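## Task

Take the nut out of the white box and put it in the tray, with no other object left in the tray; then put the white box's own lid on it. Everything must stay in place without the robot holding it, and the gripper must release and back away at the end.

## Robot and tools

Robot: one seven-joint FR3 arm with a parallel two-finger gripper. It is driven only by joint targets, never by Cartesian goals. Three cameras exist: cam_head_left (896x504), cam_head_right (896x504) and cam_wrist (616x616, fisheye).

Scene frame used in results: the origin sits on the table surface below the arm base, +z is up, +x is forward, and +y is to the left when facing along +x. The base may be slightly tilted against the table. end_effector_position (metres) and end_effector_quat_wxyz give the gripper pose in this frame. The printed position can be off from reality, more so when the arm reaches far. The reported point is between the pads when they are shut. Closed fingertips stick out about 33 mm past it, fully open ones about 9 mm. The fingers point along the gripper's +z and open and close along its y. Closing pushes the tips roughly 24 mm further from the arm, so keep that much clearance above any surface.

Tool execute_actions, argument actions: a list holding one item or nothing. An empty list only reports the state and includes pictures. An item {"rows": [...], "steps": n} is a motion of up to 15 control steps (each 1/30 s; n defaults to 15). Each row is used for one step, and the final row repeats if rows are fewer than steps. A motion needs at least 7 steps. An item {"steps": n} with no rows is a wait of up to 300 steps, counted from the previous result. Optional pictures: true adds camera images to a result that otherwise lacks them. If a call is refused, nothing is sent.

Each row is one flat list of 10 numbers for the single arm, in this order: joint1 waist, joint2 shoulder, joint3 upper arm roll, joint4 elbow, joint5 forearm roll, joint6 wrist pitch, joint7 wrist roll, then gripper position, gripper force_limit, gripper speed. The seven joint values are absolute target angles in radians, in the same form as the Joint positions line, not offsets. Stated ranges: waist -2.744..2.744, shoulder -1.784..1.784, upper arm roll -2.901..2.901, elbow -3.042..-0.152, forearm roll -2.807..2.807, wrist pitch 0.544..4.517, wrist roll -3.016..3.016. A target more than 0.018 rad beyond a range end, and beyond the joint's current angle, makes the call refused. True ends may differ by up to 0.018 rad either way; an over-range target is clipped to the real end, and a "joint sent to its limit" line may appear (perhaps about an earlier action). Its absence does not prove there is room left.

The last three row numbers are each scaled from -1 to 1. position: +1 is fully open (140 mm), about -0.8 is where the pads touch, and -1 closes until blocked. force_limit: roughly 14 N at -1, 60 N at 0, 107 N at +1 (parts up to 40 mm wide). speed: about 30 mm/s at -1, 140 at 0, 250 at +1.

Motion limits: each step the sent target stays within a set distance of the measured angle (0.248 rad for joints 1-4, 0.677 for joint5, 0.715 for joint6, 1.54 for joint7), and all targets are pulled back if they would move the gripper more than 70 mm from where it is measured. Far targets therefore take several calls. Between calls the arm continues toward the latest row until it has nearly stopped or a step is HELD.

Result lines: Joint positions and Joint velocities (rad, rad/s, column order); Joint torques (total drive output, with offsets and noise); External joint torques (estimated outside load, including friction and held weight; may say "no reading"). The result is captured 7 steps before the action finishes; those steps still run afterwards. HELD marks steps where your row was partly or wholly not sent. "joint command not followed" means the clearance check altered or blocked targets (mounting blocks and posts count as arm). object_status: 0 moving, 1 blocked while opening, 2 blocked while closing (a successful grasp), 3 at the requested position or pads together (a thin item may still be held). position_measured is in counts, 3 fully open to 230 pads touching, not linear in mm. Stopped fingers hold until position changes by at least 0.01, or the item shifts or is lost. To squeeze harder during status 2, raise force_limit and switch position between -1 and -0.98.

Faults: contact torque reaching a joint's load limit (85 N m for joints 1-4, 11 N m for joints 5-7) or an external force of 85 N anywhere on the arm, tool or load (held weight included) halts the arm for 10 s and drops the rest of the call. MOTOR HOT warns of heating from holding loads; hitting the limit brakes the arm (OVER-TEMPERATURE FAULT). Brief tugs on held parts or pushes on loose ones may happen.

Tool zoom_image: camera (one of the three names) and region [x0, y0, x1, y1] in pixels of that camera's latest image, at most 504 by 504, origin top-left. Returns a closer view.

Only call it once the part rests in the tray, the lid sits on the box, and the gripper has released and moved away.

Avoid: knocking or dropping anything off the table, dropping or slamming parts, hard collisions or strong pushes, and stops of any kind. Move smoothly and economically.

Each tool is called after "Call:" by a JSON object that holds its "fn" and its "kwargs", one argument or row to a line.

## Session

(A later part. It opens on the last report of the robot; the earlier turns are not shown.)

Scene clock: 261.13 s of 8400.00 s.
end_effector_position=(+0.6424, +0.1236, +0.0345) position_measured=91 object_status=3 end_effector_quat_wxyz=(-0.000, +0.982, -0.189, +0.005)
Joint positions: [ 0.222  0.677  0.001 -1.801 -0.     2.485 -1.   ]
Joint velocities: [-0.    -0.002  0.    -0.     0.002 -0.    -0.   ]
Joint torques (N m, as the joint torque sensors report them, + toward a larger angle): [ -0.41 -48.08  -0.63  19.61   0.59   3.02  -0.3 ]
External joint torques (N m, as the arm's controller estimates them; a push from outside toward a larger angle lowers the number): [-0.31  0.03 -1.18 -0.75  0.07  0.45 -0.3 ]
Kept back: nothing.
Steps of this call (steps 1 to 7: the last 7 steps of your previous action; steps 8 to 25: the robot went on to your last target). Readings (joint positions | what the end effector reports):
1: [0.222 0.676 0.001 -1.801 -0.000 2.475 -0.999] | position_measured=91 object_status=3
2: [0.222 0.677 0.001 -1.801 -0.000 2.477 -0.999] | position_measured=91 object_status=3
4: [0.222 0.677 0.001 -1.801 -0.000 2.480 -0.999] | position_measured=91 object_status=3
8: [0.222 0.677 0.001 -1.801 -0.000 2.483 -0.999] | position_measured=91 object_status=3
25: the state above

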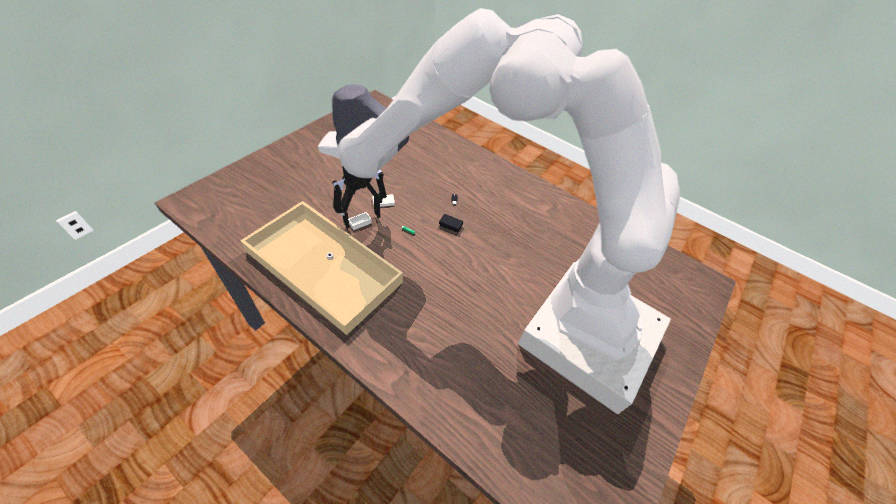

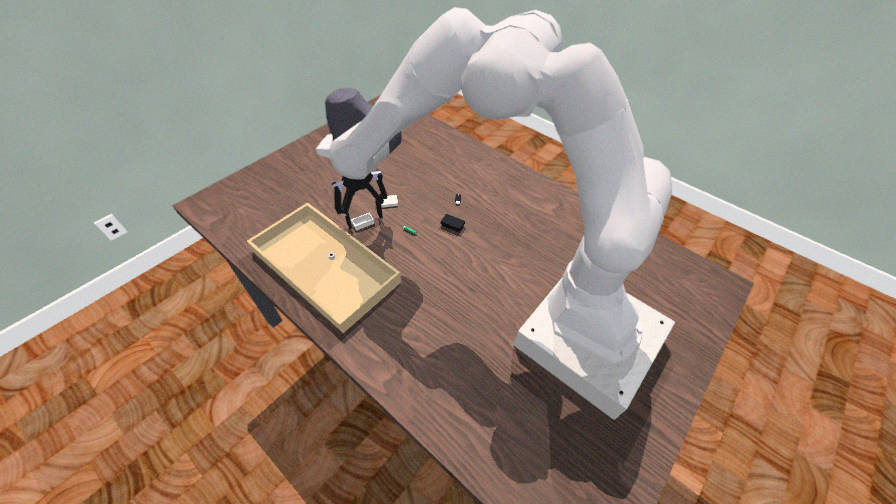

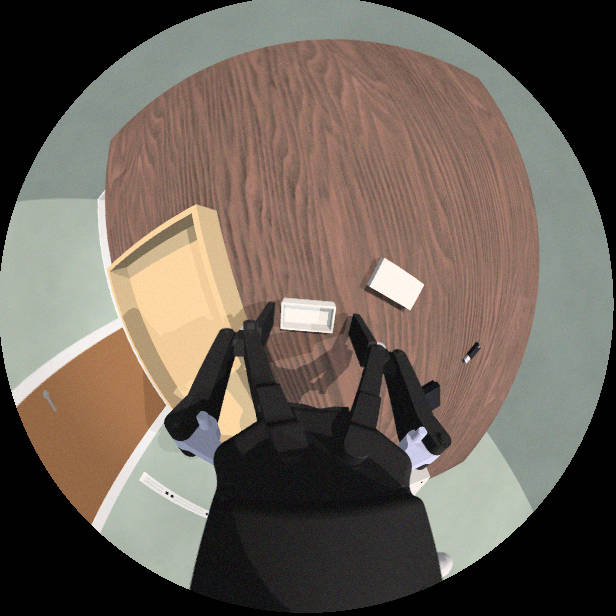

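Good. Long squeeze.

Call:
{"fn": "execute_actions", "kwargs": {
  "actions": [
    {"rows":[[0.22,0.677,0,-1.80,0,2.488,-1.003,-1,-0.6,-0.3]],"steps":15}
  ],
  "pictures": false
}}

Call:
{"fn": "execute_actions", "kwargs": {
  "actions": [
    {"steps":25}
  ],
  "pictures": true
}}

Call:
{"fn": "zoom_image", "kwargs": {
  "camera": "cam_wrist",
  "region": [250,260,380,350]
}}

Scene clock: 261.67 s of 8400.00 s.
end_effector_position=(+0.6426, +0.1236, +0.0346) position_measured=130 object_status=0 end_effector_quat_wxyz=(-0.001, +0.982, -0.189, +0.005)
Joint positions: [ 0.222  0.677  0.001 -1.801 -0.     2.486 -1.   ]
Joint velocities: [ 0.001  0.001  0.     0.001  0.001 -0.     0.   ]
Joint torques (N m, as the joint torque sensors report them, + toward a larger angle): [ -0.11 -46.9   -0.3   20.11   0.6    2.92  -0.27]
External joint torques (N m, as the arm's controller estimates them; a push from outside toward a larger angle lowers the number): [-0.01  0.94 -0.86 -0.13  0.08  0.37 -0.27]
Steps of this call (steps 1 to 8: the robot went on to your last target; steps 9 to 16: the first 8 steps of this action). Readings (joint positions | what the end effector reports):
9: [0.222 0.677 0.001 -1.801 -0.000 2.486 -1.000] | position_measured=91 object_status=0
10: [0.222 0.677 0.001 -1.801 -0.000 2.486 -1.000] | position_measured=95 object_status=0
12: [0.222 0.677 0.001 -1.801 -0.000 2.486 -1.000] | position_measured=107 object_status=0
16: the state above

Scene clock: 262.50 s of 8400.00 s.
end_effector_position=(+0.6430, +0.1237, +0.0350) position_measured=142 object_status=2 end_effector_quat_wxyz=(-0.001, +0.982, -0.189, +0.005)
Joint positions: [ 0.222  0.676  0.001 -1.801 -0.     2.486 -1.   ]
Joint velocities: [ 0.    -0.    -0.001  0.     0.    -0.    -0.002]
Joint torques (N m, as the joint torque sensors report them, + toward a larger angle): [ -0.25 -46.6   -1.12  19.75   0.59   2.99  -0.18]
External joint torques (N m, as the arm's controller estimates them; a push from outside toward a larger angle lowers the number): [-0.14  1.28 -1.67 -0.52  0.07  0.43 -0.18]
Kept back: nothing.
Steps of this call (steps 1 to 7: the last 7 steps of your previous action; steps 8 to 15: the robot went on to your last target; steps 16 to 25: nothing new was sent). Readings (joint positions | what the end effector reports):
1: [0.222 0.676 0.001 -1.801 -0.000 2.486 -1.000] | position_measured=136 object_status=0
2: [0.222 0.676 0.001 -1.801 -0.000 2.486 -1.000] | position_measured=141 object_status=0
4: [0.222 0.676 0.001 -1.801 -0.000 2.486 -1.000] | position_measured=142 object_status=0
8: [0.222 0.676 0.001 -1.801 -0.000 2.486 -1.000] | position_measured=142 object_status=2
25: the state above
The arm was judged still, so your last target was given up. Only a new action makes it travel on or press farther. Fingers that are still opening or closing keep moving.

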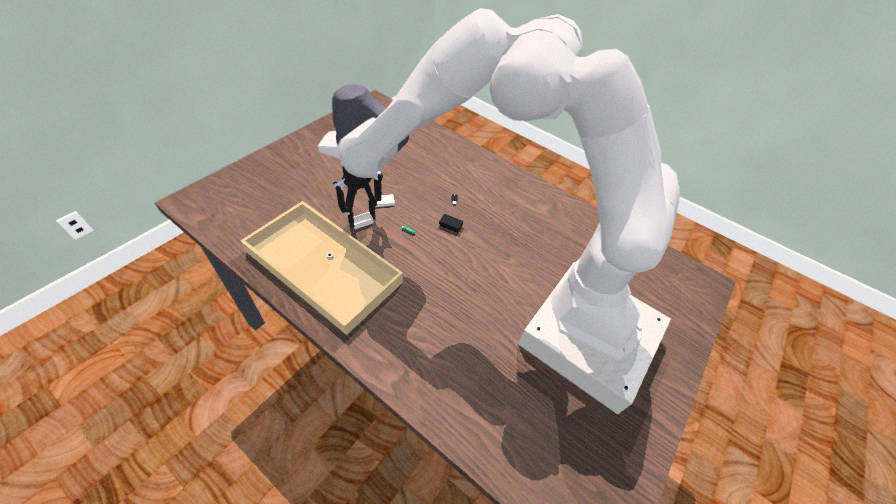

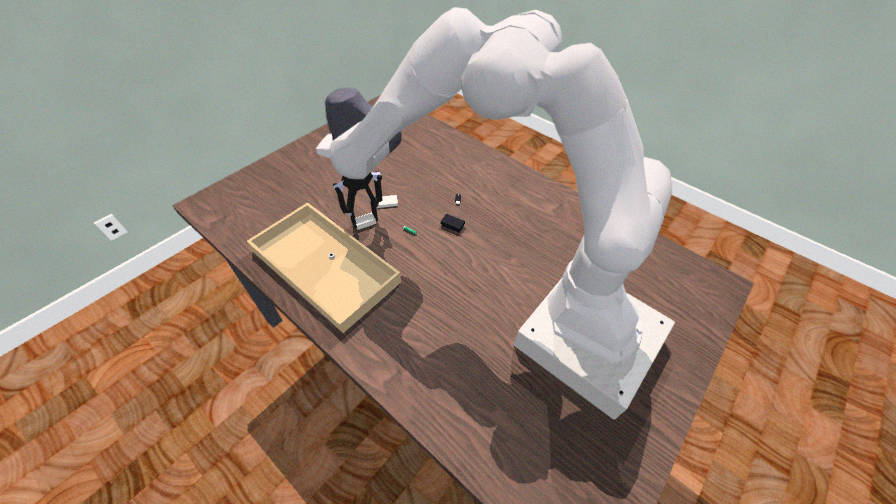

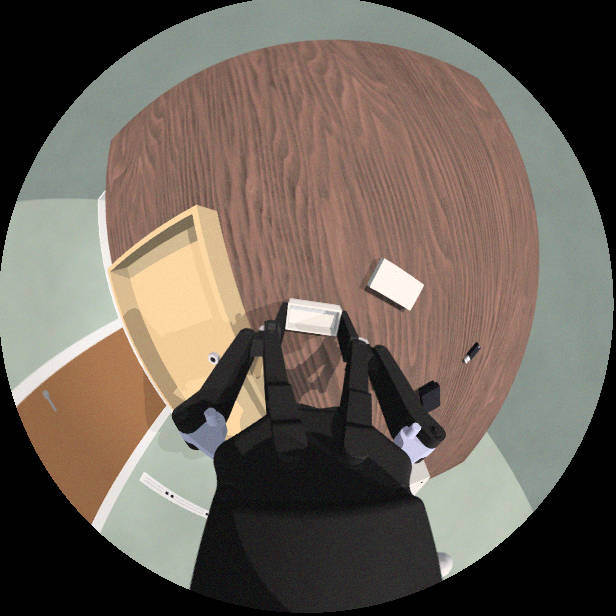

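Region (250, 260, 380, 350) of cam_wrist's 616x616 image, scaled by 3.877, with more detail than that image has; it fills the top 349 rows of this view, and the rest is white.

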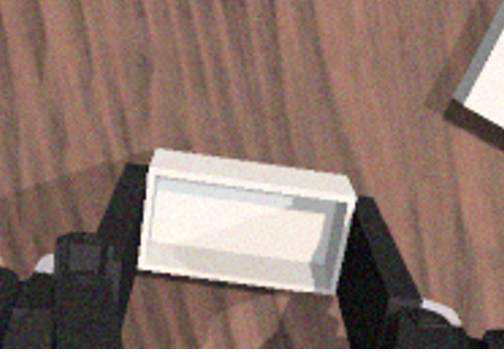

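Call:
{"fn": "execute_actions", "kwargs": {
  "actions": [
    {"rows":[[0.22,0.677,0,-1.80,0,2.488,-1.003,0.3,-0.6,-0.3],[0.22,0.677,0,-1.80,0,2.488,-1.003,0.3,-0.6,0],[0.22,0.677,0,-1.80,0,2.488,-1.003,0.3,-0.6,0],[0.22,0.677,0,-1.80,0,2.488,-1.003,0.3,-0.6,0],[0.22,0.677,0,-1.80,0,2.488,-1.003,0.3,-0.6,0],[0.22,0.677,0,-1.80,0,2.488,-1.003,0.3,-0.6,0],[0.22,0.677,0,-1.80,0,2.488,-1.003,0.3,-0.6,0],[0.22,0.677,0,-1.80,0,2.488,-1.003,0.3,-0.6,0],[0.22,0.66,0,-1.80,0,2.47,-1.003,0.3,-0.6,0],[0.22,0.64,0,-1.79,0,2.45,-1.003,0.3,-0.6,0],[0.22,0.62,0,-1.77,0,2.42,-1.003,0.3,-0.6,0],[0.22,0.62,0,-1.75,0,2.40,-1.003,0.3,-0.6,0]],"steps":15}
  ],
  "pictures": false
}}

Call:
{"fn": "execute_actions", "kwargs": {
  "actions": [
    {"steps":12}
  ],
  "pictures": false
}}

Call:
{"fn": "execute_actions", "kwargs": {
  "actions": [
    {"rows":[[0.2,0.63,0,-1.73,0,2.39,-0.8,0.3,-0.6,0],[0.17,0.64,0,-1.71,0,2.38,-0.5,0.3,-0.6,0],[0.14,0.65,0,-1.69,0,2.37,-0.2,0.3,-0.6,0],[0.11,0.66,0,-1.68,0,2.37,0.1,0.3,-0.6,0],[0.08,0.67,0,-1.672,0,2.37,0.4,0.3,-0.6,0],[0.052,0.675,0,-1.672,0,2.37,0.70,0.3,-0.6,0]],"steps":15}
  ],
  "pictures": false
}}

Call:
{"fn": "execute_actions", "kwargs": {
  "actions": [
    {"steps":50}
  ],
  "pictures": true
}}

Scene clock: 263.97 s of 8400.00 s.
end_effector_position=(+0.6430, +0.1237, +0.0350) position_measured=93 object_status=0 end_effector_quat_wxyz=(-0.001, +0.982, -0.189, +0.005)
Joint positions: [ 0.222  0.676  0.001 -1.801 -0.     2.486 -1.   ]
Joint velocities: [ 0.     0.     0.001 -0.    -0.    -0.001  0.   ]
Joint torques (N m, as the joint torque sensors report them, + toward a larger angle): [ -0.55 -46.33  -0.13  19.27   0.6    2.9   -0.2 ]
External joint torques (N m, as the arm's controller estimates them; a push from outside toward a larger angle lowers the number): [-0.6   1.49 -0.81 -0.95  0.08  0.34 -0.2 ]
Steps of this call (steps 1 to 36: nothing new was sent; steps 37 to 44: the first 8 steps of this action). Readings (joint positions | what the end effector reports):
37: [0.222 0.676 0.001 -1.801 -0.000 2.486 -1.000] | position_measured=142 object_status=0
38: [0.222 0.676 0.001 -1.801 -0.000 2.486 -1.000] | position_measured=142 object_status=0
40: [0.222 0.676 0.001 -1.801 -0.000 2.486 -1.000] | position_measured=124 object_status=0
44: the state above

Scene clock: 264.37 s of 8400.00 s.
end_effector_position=(+0.6697, +0.1290, +0.0902) position_measured=91 object_status=3 end_effector_quat_wxyz=(-0.009, +0.982, -0.189, +0.025)
Joint positions: [ 0.222  0.615  0.001 -1.749 -0.     2.416 -1.   ]
Joint velocities: [ 0.001  0.024 -0.001 -0.     0.001 -0.079  0.   ]
Joint torques (N m, as the joint torque sensors report them, + toward a larger angle): [ -0.77 -44.76  -0.09  19.84   0.7    2.35  -0.2 ]
External joint torques (N m, as the arm's controller estimates them; a push from outside toward a larger angle lowers the number): [-0.57  2.56 -0.5  -1.36  0.12 -0.28 -0.2 ]
Kept back: nothing.
Steps of this call (steps 1 to 7: the last 7 steps of your previous action; steps 8 to 12: the robot went on to your last target). Readings (joint positions | what the end effector reports):
1: [0.222 0.675 0.001 -1.801 -0.000 2.484 -1.000] | position_measured=91 object_status=0
2: [0.222 0.670 0.001 -1.801 -0.000 2.478 -1.000] | position_measured=91 object_status=0
4: [0.222 0.653 0.001 -1.787 -0.000 2.455 -1.000] | position_measured=91 object_status=0
8: [0.222 0.619 0.001 -1.754 -0.000 2.429 -1.000] | position_measured=91 object_status=3
12: the state above

Scene clock: 264.63 s of 8400.00 s.
end_effector_position=(+0.6913, +0.0431, +0.0834) position_measured=91 object_status=3 end_effector_quat_wxyz=(-0.013, +0.827, -0.562, +0.016)
Joint positions: [ 0.09   0.664  0.005 -1.681 -0.     2.385 -0.317]
Joint velocities: [-0.618  0.132 -0.157  0.099  0.001 -0.066  3.356]
Joint torques (N m, as the joint torque sensors report them, + toward a larger angle): [  6.2  -48.82   4.39  20.27   0.76   1.99   0.67]
External joint torques (N m, as the arm's controller estimates them; a push from outside toward a larger angle lowers the number): [-1.84  1.08 -2.18 -0.62  0.32 -0.42  0.73]
Steps of this call (steps 1 to 8: the first 8 steps of this action). Readings (joint positions | what the end effector reports):
1: [0.220 0.618 0.002 -1.745 -0.000 2.412 -0.984] | position_measured=91 object_status=3
2: [0.213 0.624 0.006 -1.736 -0.000 2.406 -0.940] | position_measured=91 object_status=3
4: [0.183 0.640 0.012 -1.710 -0.000 2.395 -0.776] | position_measured=91 object_status=3
8: the state above

Scene clock: 266.30 s of 8400.00 s.
end_effector_position=(+0.6889, +0.0123, +0.0782) position_measured=91 object_status=3 end_effector_quat_wxyz=(+0.011, -0.433, +0.901, -0.007)
Joint positions: [ 0.051  0.674 -0.    -1.674 -0.     2.372  0.692]
Joint velocities: [-0.001  0.     0.001  0.001 -0.     0.     0.013]
Joint torques (N m, as the joint torque sensors report them, + toward a larger angle): [  1.44 -48.45   0.01  21.58   0.76   2.17  -0.05]
External joint torques (N m, as the arm's controller estimates them; a push from outside toward a larger angle lowers the number): [ 1.51  0.72 -0.52 -0.1   0.2  -0.34 -0.05]
Kept back: nothing.
Steps of this call (steps 1 to 7: the last 7 steps of your previous action; steps 8 to 50: the robot went on to your last target). Readings (joint positions | what the end effector reports):
1: [0.072 0.668 -0.001 -1.678 -0.000 2.383 -0.212] | position_measured=91 object_status=3
2: [0.058 0.670 -0.005 -1.677 -0.000 2.381 -0.117] | position_measured=91 object_status=3
4: [0.044 0.673 -0.010 -1.676 -0.000 2.378 0.043] | position_measured=91 object_status=3
8: [0.045 0.674 -0.006 -1.675 -0.000 2.375 0.275] | position_measured=91 object_status=3
50: the state above

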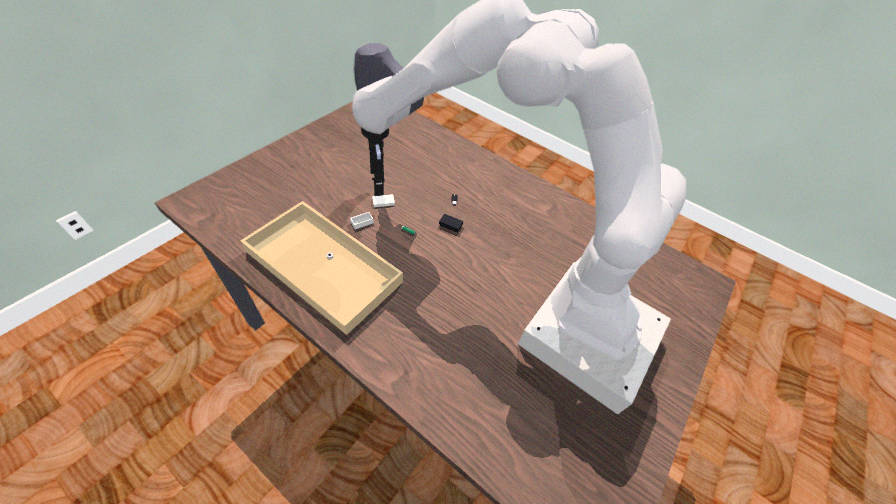

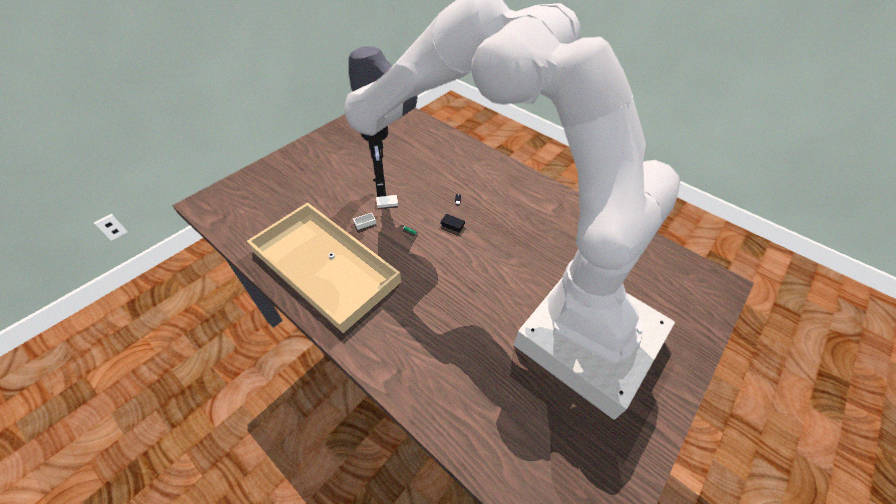

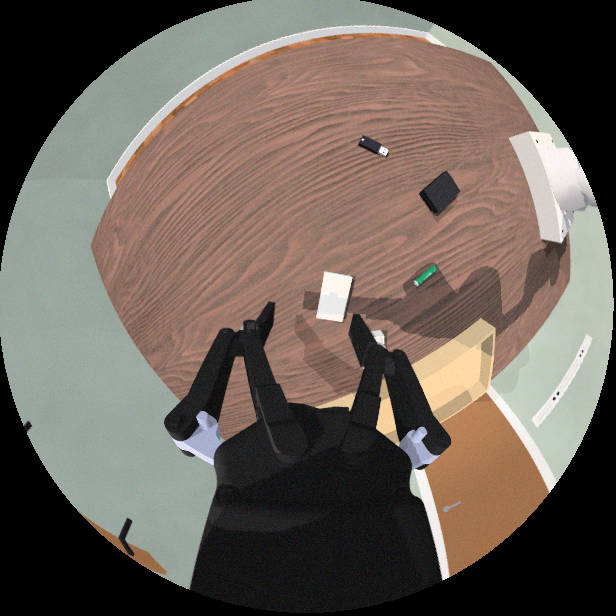

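Call:
{"fn": "execute_actions", "kwargs": {
  "actions": []
}}

Scene clock: 267.27 s of 8400.00 s.
end_effector_position=(+0.6889, +0.0123, +0.0782) position_measured=91 object_status=3 end_effector_quat_wxyz=(+0.011, -0.431, +0.902, -0.007)
Joint positions: [ 0.051  0.674 -0.    -1.674 -0.     2.372  0.697]
Joint velocities: [ 0.    -0.001 -0.001 -0.    -0.     0.     0.001]
Joint torques (N m, as the joint torque sensors report them, + toward a larger angle): [  1.32 -47.66   0.34  21.72   0.73   2.26  -0.05]
External joint torques (N m, as the arm's controller estimates them; a push from outside toward a larger angle lowers the number): [ 1.51  1.66 -0.08 -0.02  0.17 -0.25 -0.05]
Kept back: nothing.
Steps of this call (steps 1 to 15: the robot went on to your last target; steps 16 to 29: nothing new was sent). Readings (joint positions | what the end effector reports):
1: [0.051 0.674 -0.000 -1.674 -0.000 2.372 0.693] | position_measured=91 object_status=3
2: [0.051 0.674 -0.000 -1.674 -0.000 2.372 0.693] | position_measured=91 object_status=3
4: [0.051 0.674 -0.000 -1.674 -0.000 2.372 0.694] | position_measured=91 object_status=3
8: [0.051 0.674 -0.000 -1.674 -0.000 2.372 0.695] | position_measured=91 object_status=3
29: the state above
The arm was judged still, so your last target was given up. Only a new action makes it travel on or press farther. Fingers that are still opening or closing keep moving.

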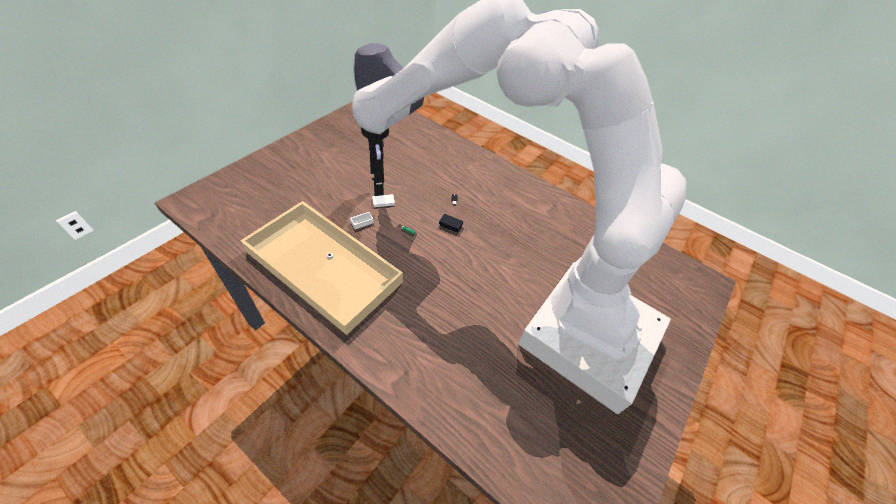

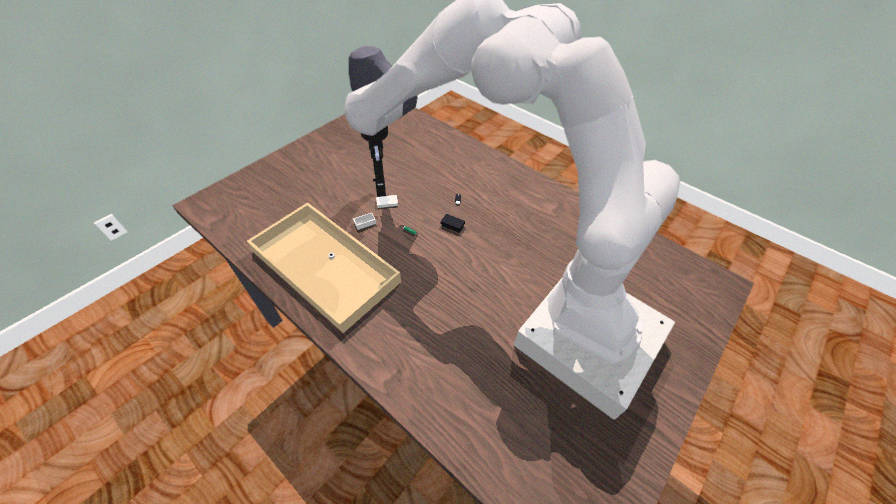

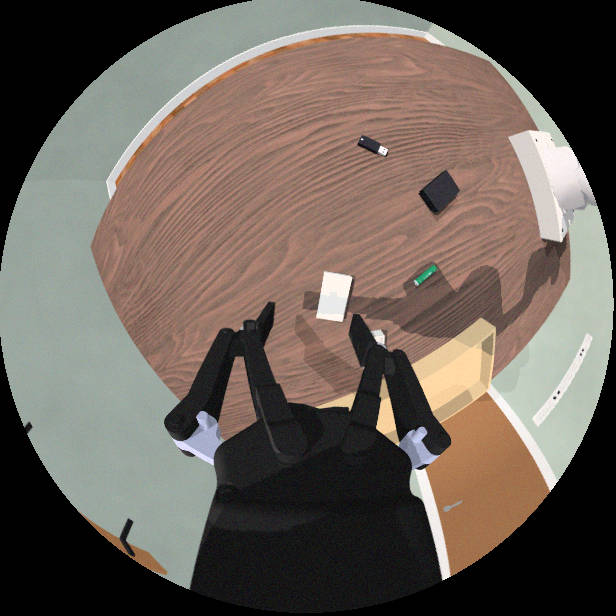

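Call:
{"fn": "execute_actions", "kwargs": {
  "actions": [
    {"rows":[[0.04,0.63,0,-1.777,0,2.425,0.69,0.3,-0.6,0.5]],"steps":15}
  ]
}}

Call:
{"fn": "execute_actions", "kwargs": {
  "actions": [
    {"steps":15}
  ],
  "pictures": true
}}

Scene clock: 267.97 s of 8400.00 s.
end_effector_position=(+0.6619, +0.0063, +0.0675) position_measured=91 object_status=3 end_effector_quat_wxyz=(+0.002, -0.428, +0.904, -0.002)
Joint positions: [ 0.042  0.635  0.    -1.772 -0.     2.411  0.695]
Joint velocities: [-0.003 -0.02  -0.    -0.05  -0.     0.063 -0.003]
Joint torques (N m, as the joint torque sensors report them, + toward a larger angle): [  0.21 -48.74   0.3   19.96   0.71   3.18  -0.28]
External joint torques (N m, as the arm's controller estimates them; a push from outside toward a larger angle lowers the number): [-0.23 -0.09 -0.66 -1.9   0.18  0.57 -0.28]
Steps of this call (steps 1 to 13: nothing new was sent; steps 14 to 21: the first 8 steps of this action). Readings (joint positions | what the end effector reports):
14: [0.050 0.663 0.000 -1.696 -0.000 2.382 0.696] | position_measured=91 object_status=3
15: [0.049 0.651 0.000 -1.723 -0.000 2.389 0.696] | position_measured=91 object_status=3
17: [0.045 0.640 0.000 -1.753 -0.000 2.399 0.696] | position_measured=91 object_status=3
21: the state above

Scene clock: 268.47 s of 8400.00 s.
end_effector_position=(+0.6648, +0.0063, +0.0694) position_measured=91 object_status=3 end_effector_quat_wxyz=(+0.007, -0.429, +0.903, -0.005)
Joint positions: [ 0.042  0.631  0.    -1.775 -0.     2.422  0.694]
Joint velocities: [ 0.001  0.001 -0.001 -0.    -0.     0.004 -0.002]
Joint torques (N m, as the joint torque sensors report them, + toward a larger angle): [ -0.46 -47.35   0.09  19.14   0.67   3.    -0.14]
External joint torques (N m, as the arm's controller estimates them; a push from outside toward a larger angle lowers the number): [-0.46  0.14 -0.45 -1.83  0.14  0.52 -0.14]
Kept back: nothing.
Steps of this call (steps 1 to 7: the last 7 steps of your previous action; steps 8 to 15: the robot went on to your last target). Readings (joint positions | what the end effector reports):
1: [0.042 0.634 0.000 -1.773 -0.000 2.413 0.695] | position_measured=91 object_status=3
2: [0.042 0.633 0.000 -1.774 -0.000 2.415 0.694] | position_measured=91 object_status=3
4: [0.042 0.632 0.000 -1.775 -0.000 2.417 0.694] | position_measured=91 object_status=3
8: [0.042 0.632 0.000 -1.775 -0.000 2.420 0.694] | position_measured=91 object_status=3
15: the state above

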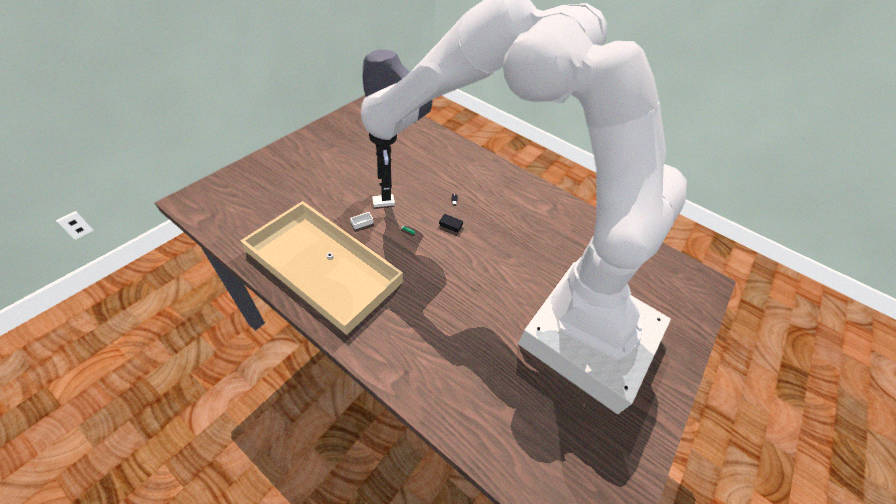

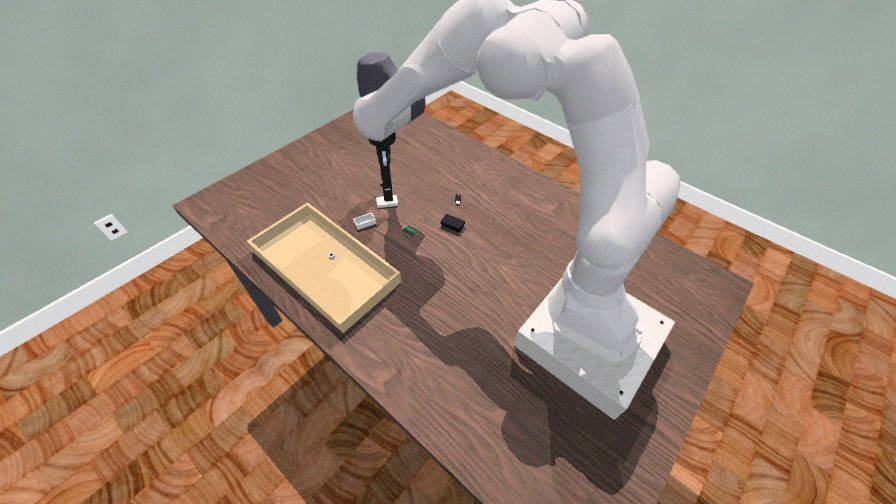

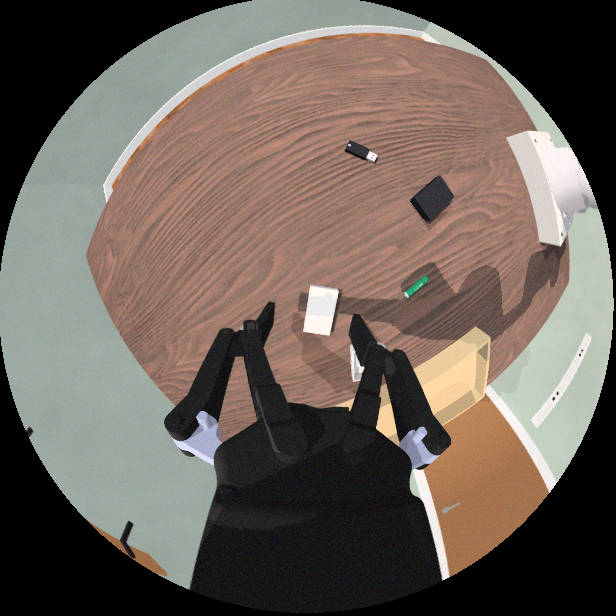

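Call:
{"fn": "execute_actions", "kwargs": {
  "actions": [
    {"rows":[[0.04,0.648,0,-1.797,0,2.462,0.69,0.3,-0.6,0.5]],"steps":15}
  ]
}}

Call:
{"fn": "execute_actions", "kwargs": {
  "actions": [
    {"steps":15}
  ],
  "pictures": true
}}

Scene clock: 269.03 s of 8400.00 s.
end_effector_position=(+0.6566, +0.0062, +0.0523) position_measured=91 object_status=3 end_effector_quat_wxyz=(+0.003, -0.429, +0.903, -0.003)
Joint positions: [ 0.042  0.649  0.    -1.796 -0.     2.451  0.693]
Joint velocities: [-0.     0.009 -0.001 -0.011 -0.     0.044 -0.001]
Joint torques (N m, as the joint torque sensors report them, + toward a larger angle): [ -0.18 -48.21  -0.56  19.15   0.69   3.13  -0.24]
External joint torques (N m, as the arm's controller estimates them; a push from outside toward a larger angle lowers the number): [ 0.03  1.41 -0.97 -2.63  0.16  0.46 -0.24]
Steps of this call (steps 1 to 9: the robot went on to your last target; steps 10 to 17: the first 8 steps of this action). Readings (joint positions | what the end effector reports):
10: [0.042 0.632 0.000 -1.778 -0.000 2.429 0.693] | position_measured=91 object_status=3
11: [0.042 0.634 0.000 -1.782 -0.000 2.435 0.693] | position_measured=91 object_status=3
13: [0.042 0.641 0.000 -1.790 -0.000 2.443 0.693] | position_measured=91 object_status=3
17: the state above

Scene clock: 269.53 s of 8400.00 s.
end_effector_position=(+0.6590, +0.0062, +0.0529) position_measured=91 object_status=3 end_effector_quat_wxyz=(+0.007, -0.429, +0.903, -0.005)
Joint positions: [ 0.042  0.649  0.    -1.796 -0.     2.459  0.693]
Joint velocities: [-0.002  0.     0.    -0.     0.001  0.003  0.   ]
Joint torques (N m, as the joint torque sensors report them, + toward a larger angle): [ -0.11 -47.46  -0.27  18.9    0.7    3.    -0.15]
External joint torques (N m, as the arm's controller estimates them; a push from outside toward a larger angle lowers the number): [ 0.26  0.03 -0.54 -1.64  0.18  0.52 -0.15]
Kept back: nothing.
Steps of this call (steps 1 to 7: the last 7 steps of your previous action; steps 8 to 15: the robot went on to your last target). Readings (joint positions | what the end effector reports):
1: [0.042 0.649 0.000 -1.796 -0.000 2.452 0.693] | position_measured=91 object_status=3
2: [0.042 0.649 0.000 -1.796 -0.000 2.454 0.693] | position_measured=91 object_status=3
4: [0.042 0.649 0.000 -1.796 -0.000 2.456 0.693] | position_measured=91 object_status=3
8: [0.042 0.649 0.000 -1.796 -0.000 2.458 0.693] | position_measured=91 object_status=3
15: the state above
The arm was judged still, so your last target was given up. Only a new action makes it travel on or press farther. Fingers that are still opening or closing keep moving.

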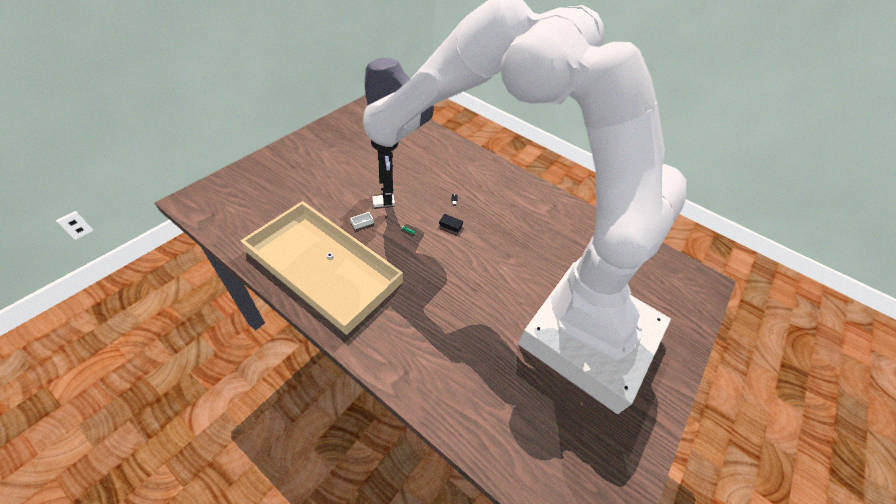

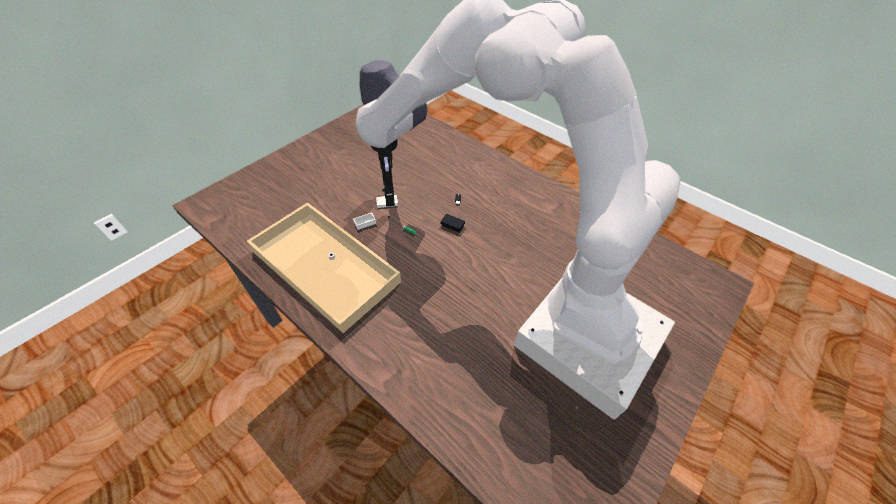

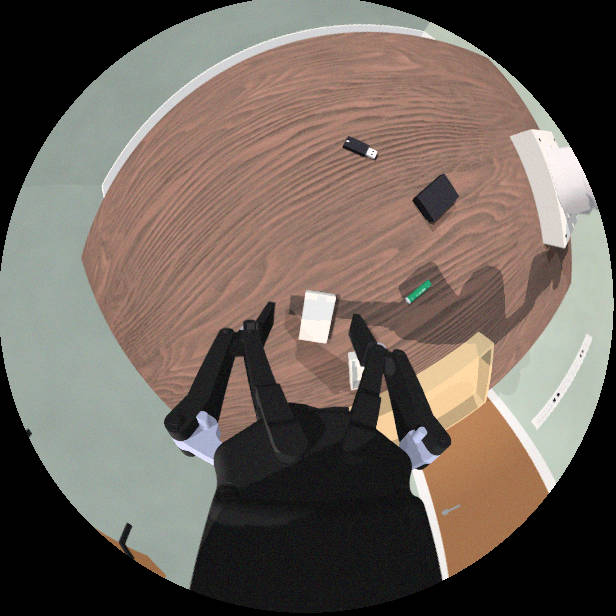

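Call:
{"fn": "execute_actions", "kwargs": {
  "actions": [
    {"rows":[[0.04,0.666,0,-1.799,0,2.48,0.69,-0.1,-0.6,0.5]],"steps":15}
  ]
}}

Call:
{"fn": "execute_actions", "kwargs": {
  "actions": [
    {"rows":[[0.04,0.666,0,-1.799,0,2.48,0.69,-0.1,-0.6,0.3],[0.04,0.666,0,-1.799,0,2.48,0.69,-0.1,-0.6,0.3],[0.04,0.666,0,-1.799,0,2.48,0.69,-0.1,-0.6,0.3],[0.04,0.666,0,-1.799,0,2.48,0.69,-1,-0.6,0.3]],"steps":15}
  ]
}}

Call:
{"fn": "execute_actions", "kwargs": {
  "actions": [
    {"steps":15}
  ],
  "pictures": true
}}

Scene clock: 270.20 s of 8400.00 s.
end_effector_position=(+0.6562, +0.0061, +0.0422) position_measured=141 object_status=0 end_effector_quat_wxyz=(+0.005, -0.429, +0.903, -0.004)
Joint positions: [ 0.042  0.666  0.    -1.798 -0.     2.473  0.693]
Joint velocities: [-0.001  0.008 -0.001 -0.001 -0.001  0.022 -0.   ]
Joint torques (N m, as the joint torque sensors report them, + toward a larger angle): [ -0.45 -46.73  -0.82  18.87   0.69   3.07  -0.25]
External joint torques (N m, as the arm's controller estimates them; a push from outside toward a larger angle lowers the number): [-0.29  2.31 -1.29 -2.24  0.18  0.47 -0.25]
Steps of this call (steps 1 to 12: nothing new was sent; steps 13 to 20: the first 8 steps of this action). Readings (joint positions | what the end effector reports):
13: [0.042 0.650 0.000 -1.796 -0.000 2.462 0.693] | position_measured=91 object_status=0
14: [0.042 0.653 0.000 -1.796 -0.000 2.466 0.693] | position_measured=99 object_status=0
16: [0.042 0.660 0.000 -1.797 -0.000 2.469 0.693] | position_measured=120 object_status=0
20: the state above

Scene clock: 270.70 s of 8400.00 s.
end_effector_position=(+0.6575, +0.0061, +0.0425) position_measured=176 object_status=0 end_effector_quat_wxyz=(+0.006, -0.429, +0.903, -0.004)
Joint positions: [ 0.042  0.666  0.    -1.798 -0.     2.477  0.693]
Joint velocities: [ 0.001  0.    -0.     0.001 -0.     0.    -0.001]
Joint torques (N m, as the joint torque sensors report them, + toward a larger angle): [ -0.03 -46.87  -0.52  19.02   0.71   2.83  -0.26]
External joint torques (N m, as the arm's controller estimates them; a push from outside toward a larger angle lowers the number): [-0.05  0.8  -1.1  -1.32  0.22  0.35 -0.26]
Steps of this call (steps 1 to 7: the last 7 steps of your previous action; steps 8 to 15: the first 8 steps of this action). Readings (joint positions | what the end effector reports):
8: [0.042 0.666 0.000 -1.798 -0.000 2.477 0.693] | position_measured=141 object_status=3
9: [0.042 0.666 0.000 -1.798 -0.000 2.477 0.693] | position_measured=141 object_status=3
11: [0.042 0.666 0.000 -1.798 -0.000 2.477 0.693] | position_measured=141 object_status=0
15: the state above

Scene clock: 271.20 s of 8400.00 s.
end_effector_position=(+0.6576, +0.0061, +0.0426) position_measured=231 object_status=3 end_effector_quat_wxyz=(+0.006, -0.429, +0.903, -0.004)
Joint positions: [ 0.042  0.666  0.    -1.798 -0.     2.478  0.693]
Joint velocities: [-0.     0.001  0.     0.    -0.001  0.     0.   ]
Joint torques (N m, as the joint torque sensors report them, + toward a larger angle): [ -0.09 -46.82   0.45  18.85   0.76   2.96  -0.26]
External joint torques (N m, as the arm's controller estimates them; a push from outside toward a larger angle lowers the number): [-0.04  0.76 -0.08 -1.44  0.26  0.47 -0.26]
Kept back: nothing.
Steps of this call (steps 1 to 7: the last 7 steps of your previous action; steps 8 to 15: the robot went on to your last target). Readings (joint positions | what the end effector reports):
1: [0.042 0.666 0.000 -1.798 -0.000 2.477 0.693] | position_measured=186 object_status=0
2: [0.042 0.666 0.000 -1.798 -0.000 2.477 0.693] | position_measured=195 object_status=0
4: [0.042 0.666 0.000 -1.798 -0.000 2.478 0.693] | position_measured=214 object_status=0
8: [0.042 0.666 0.000 -1.798 -0.000 2.478 0.693] | position_measured=231 object_status=0
15: the state above
The arm was judged still, so your last target was given up. Only a new action makes it travel on or press farther. Fingers that are still opening or closing keep moving.

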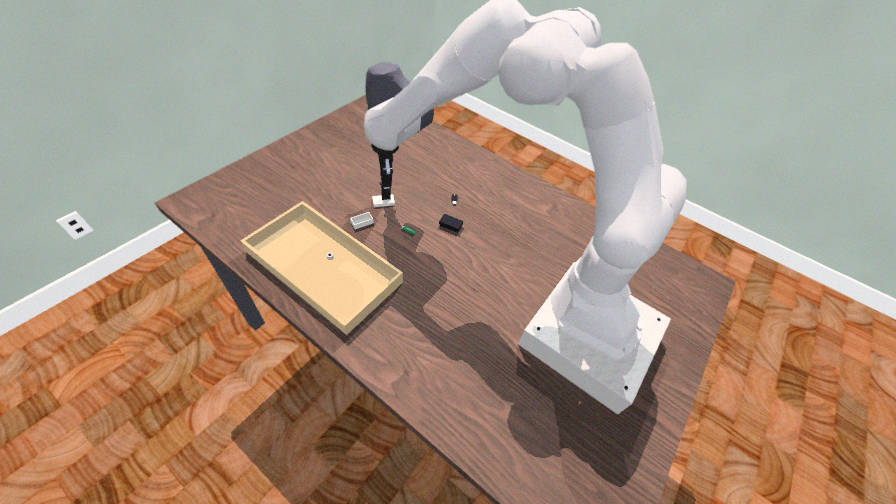

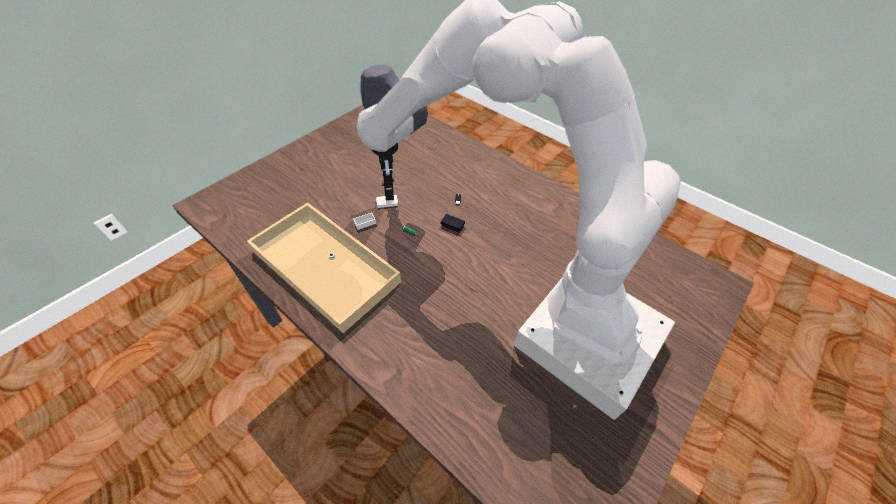

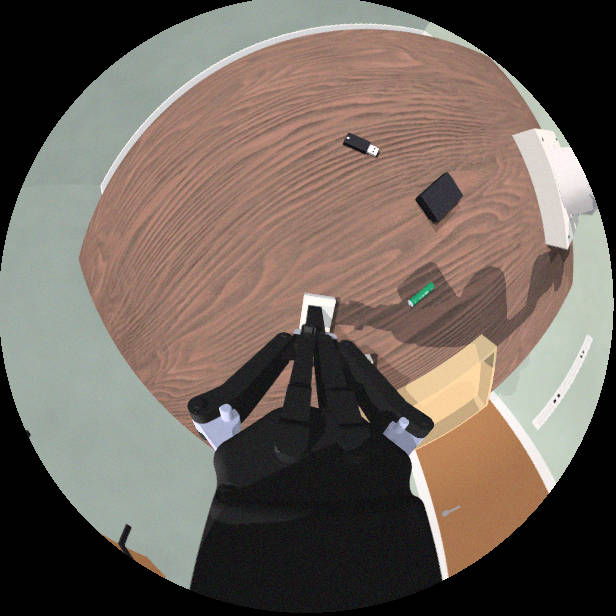

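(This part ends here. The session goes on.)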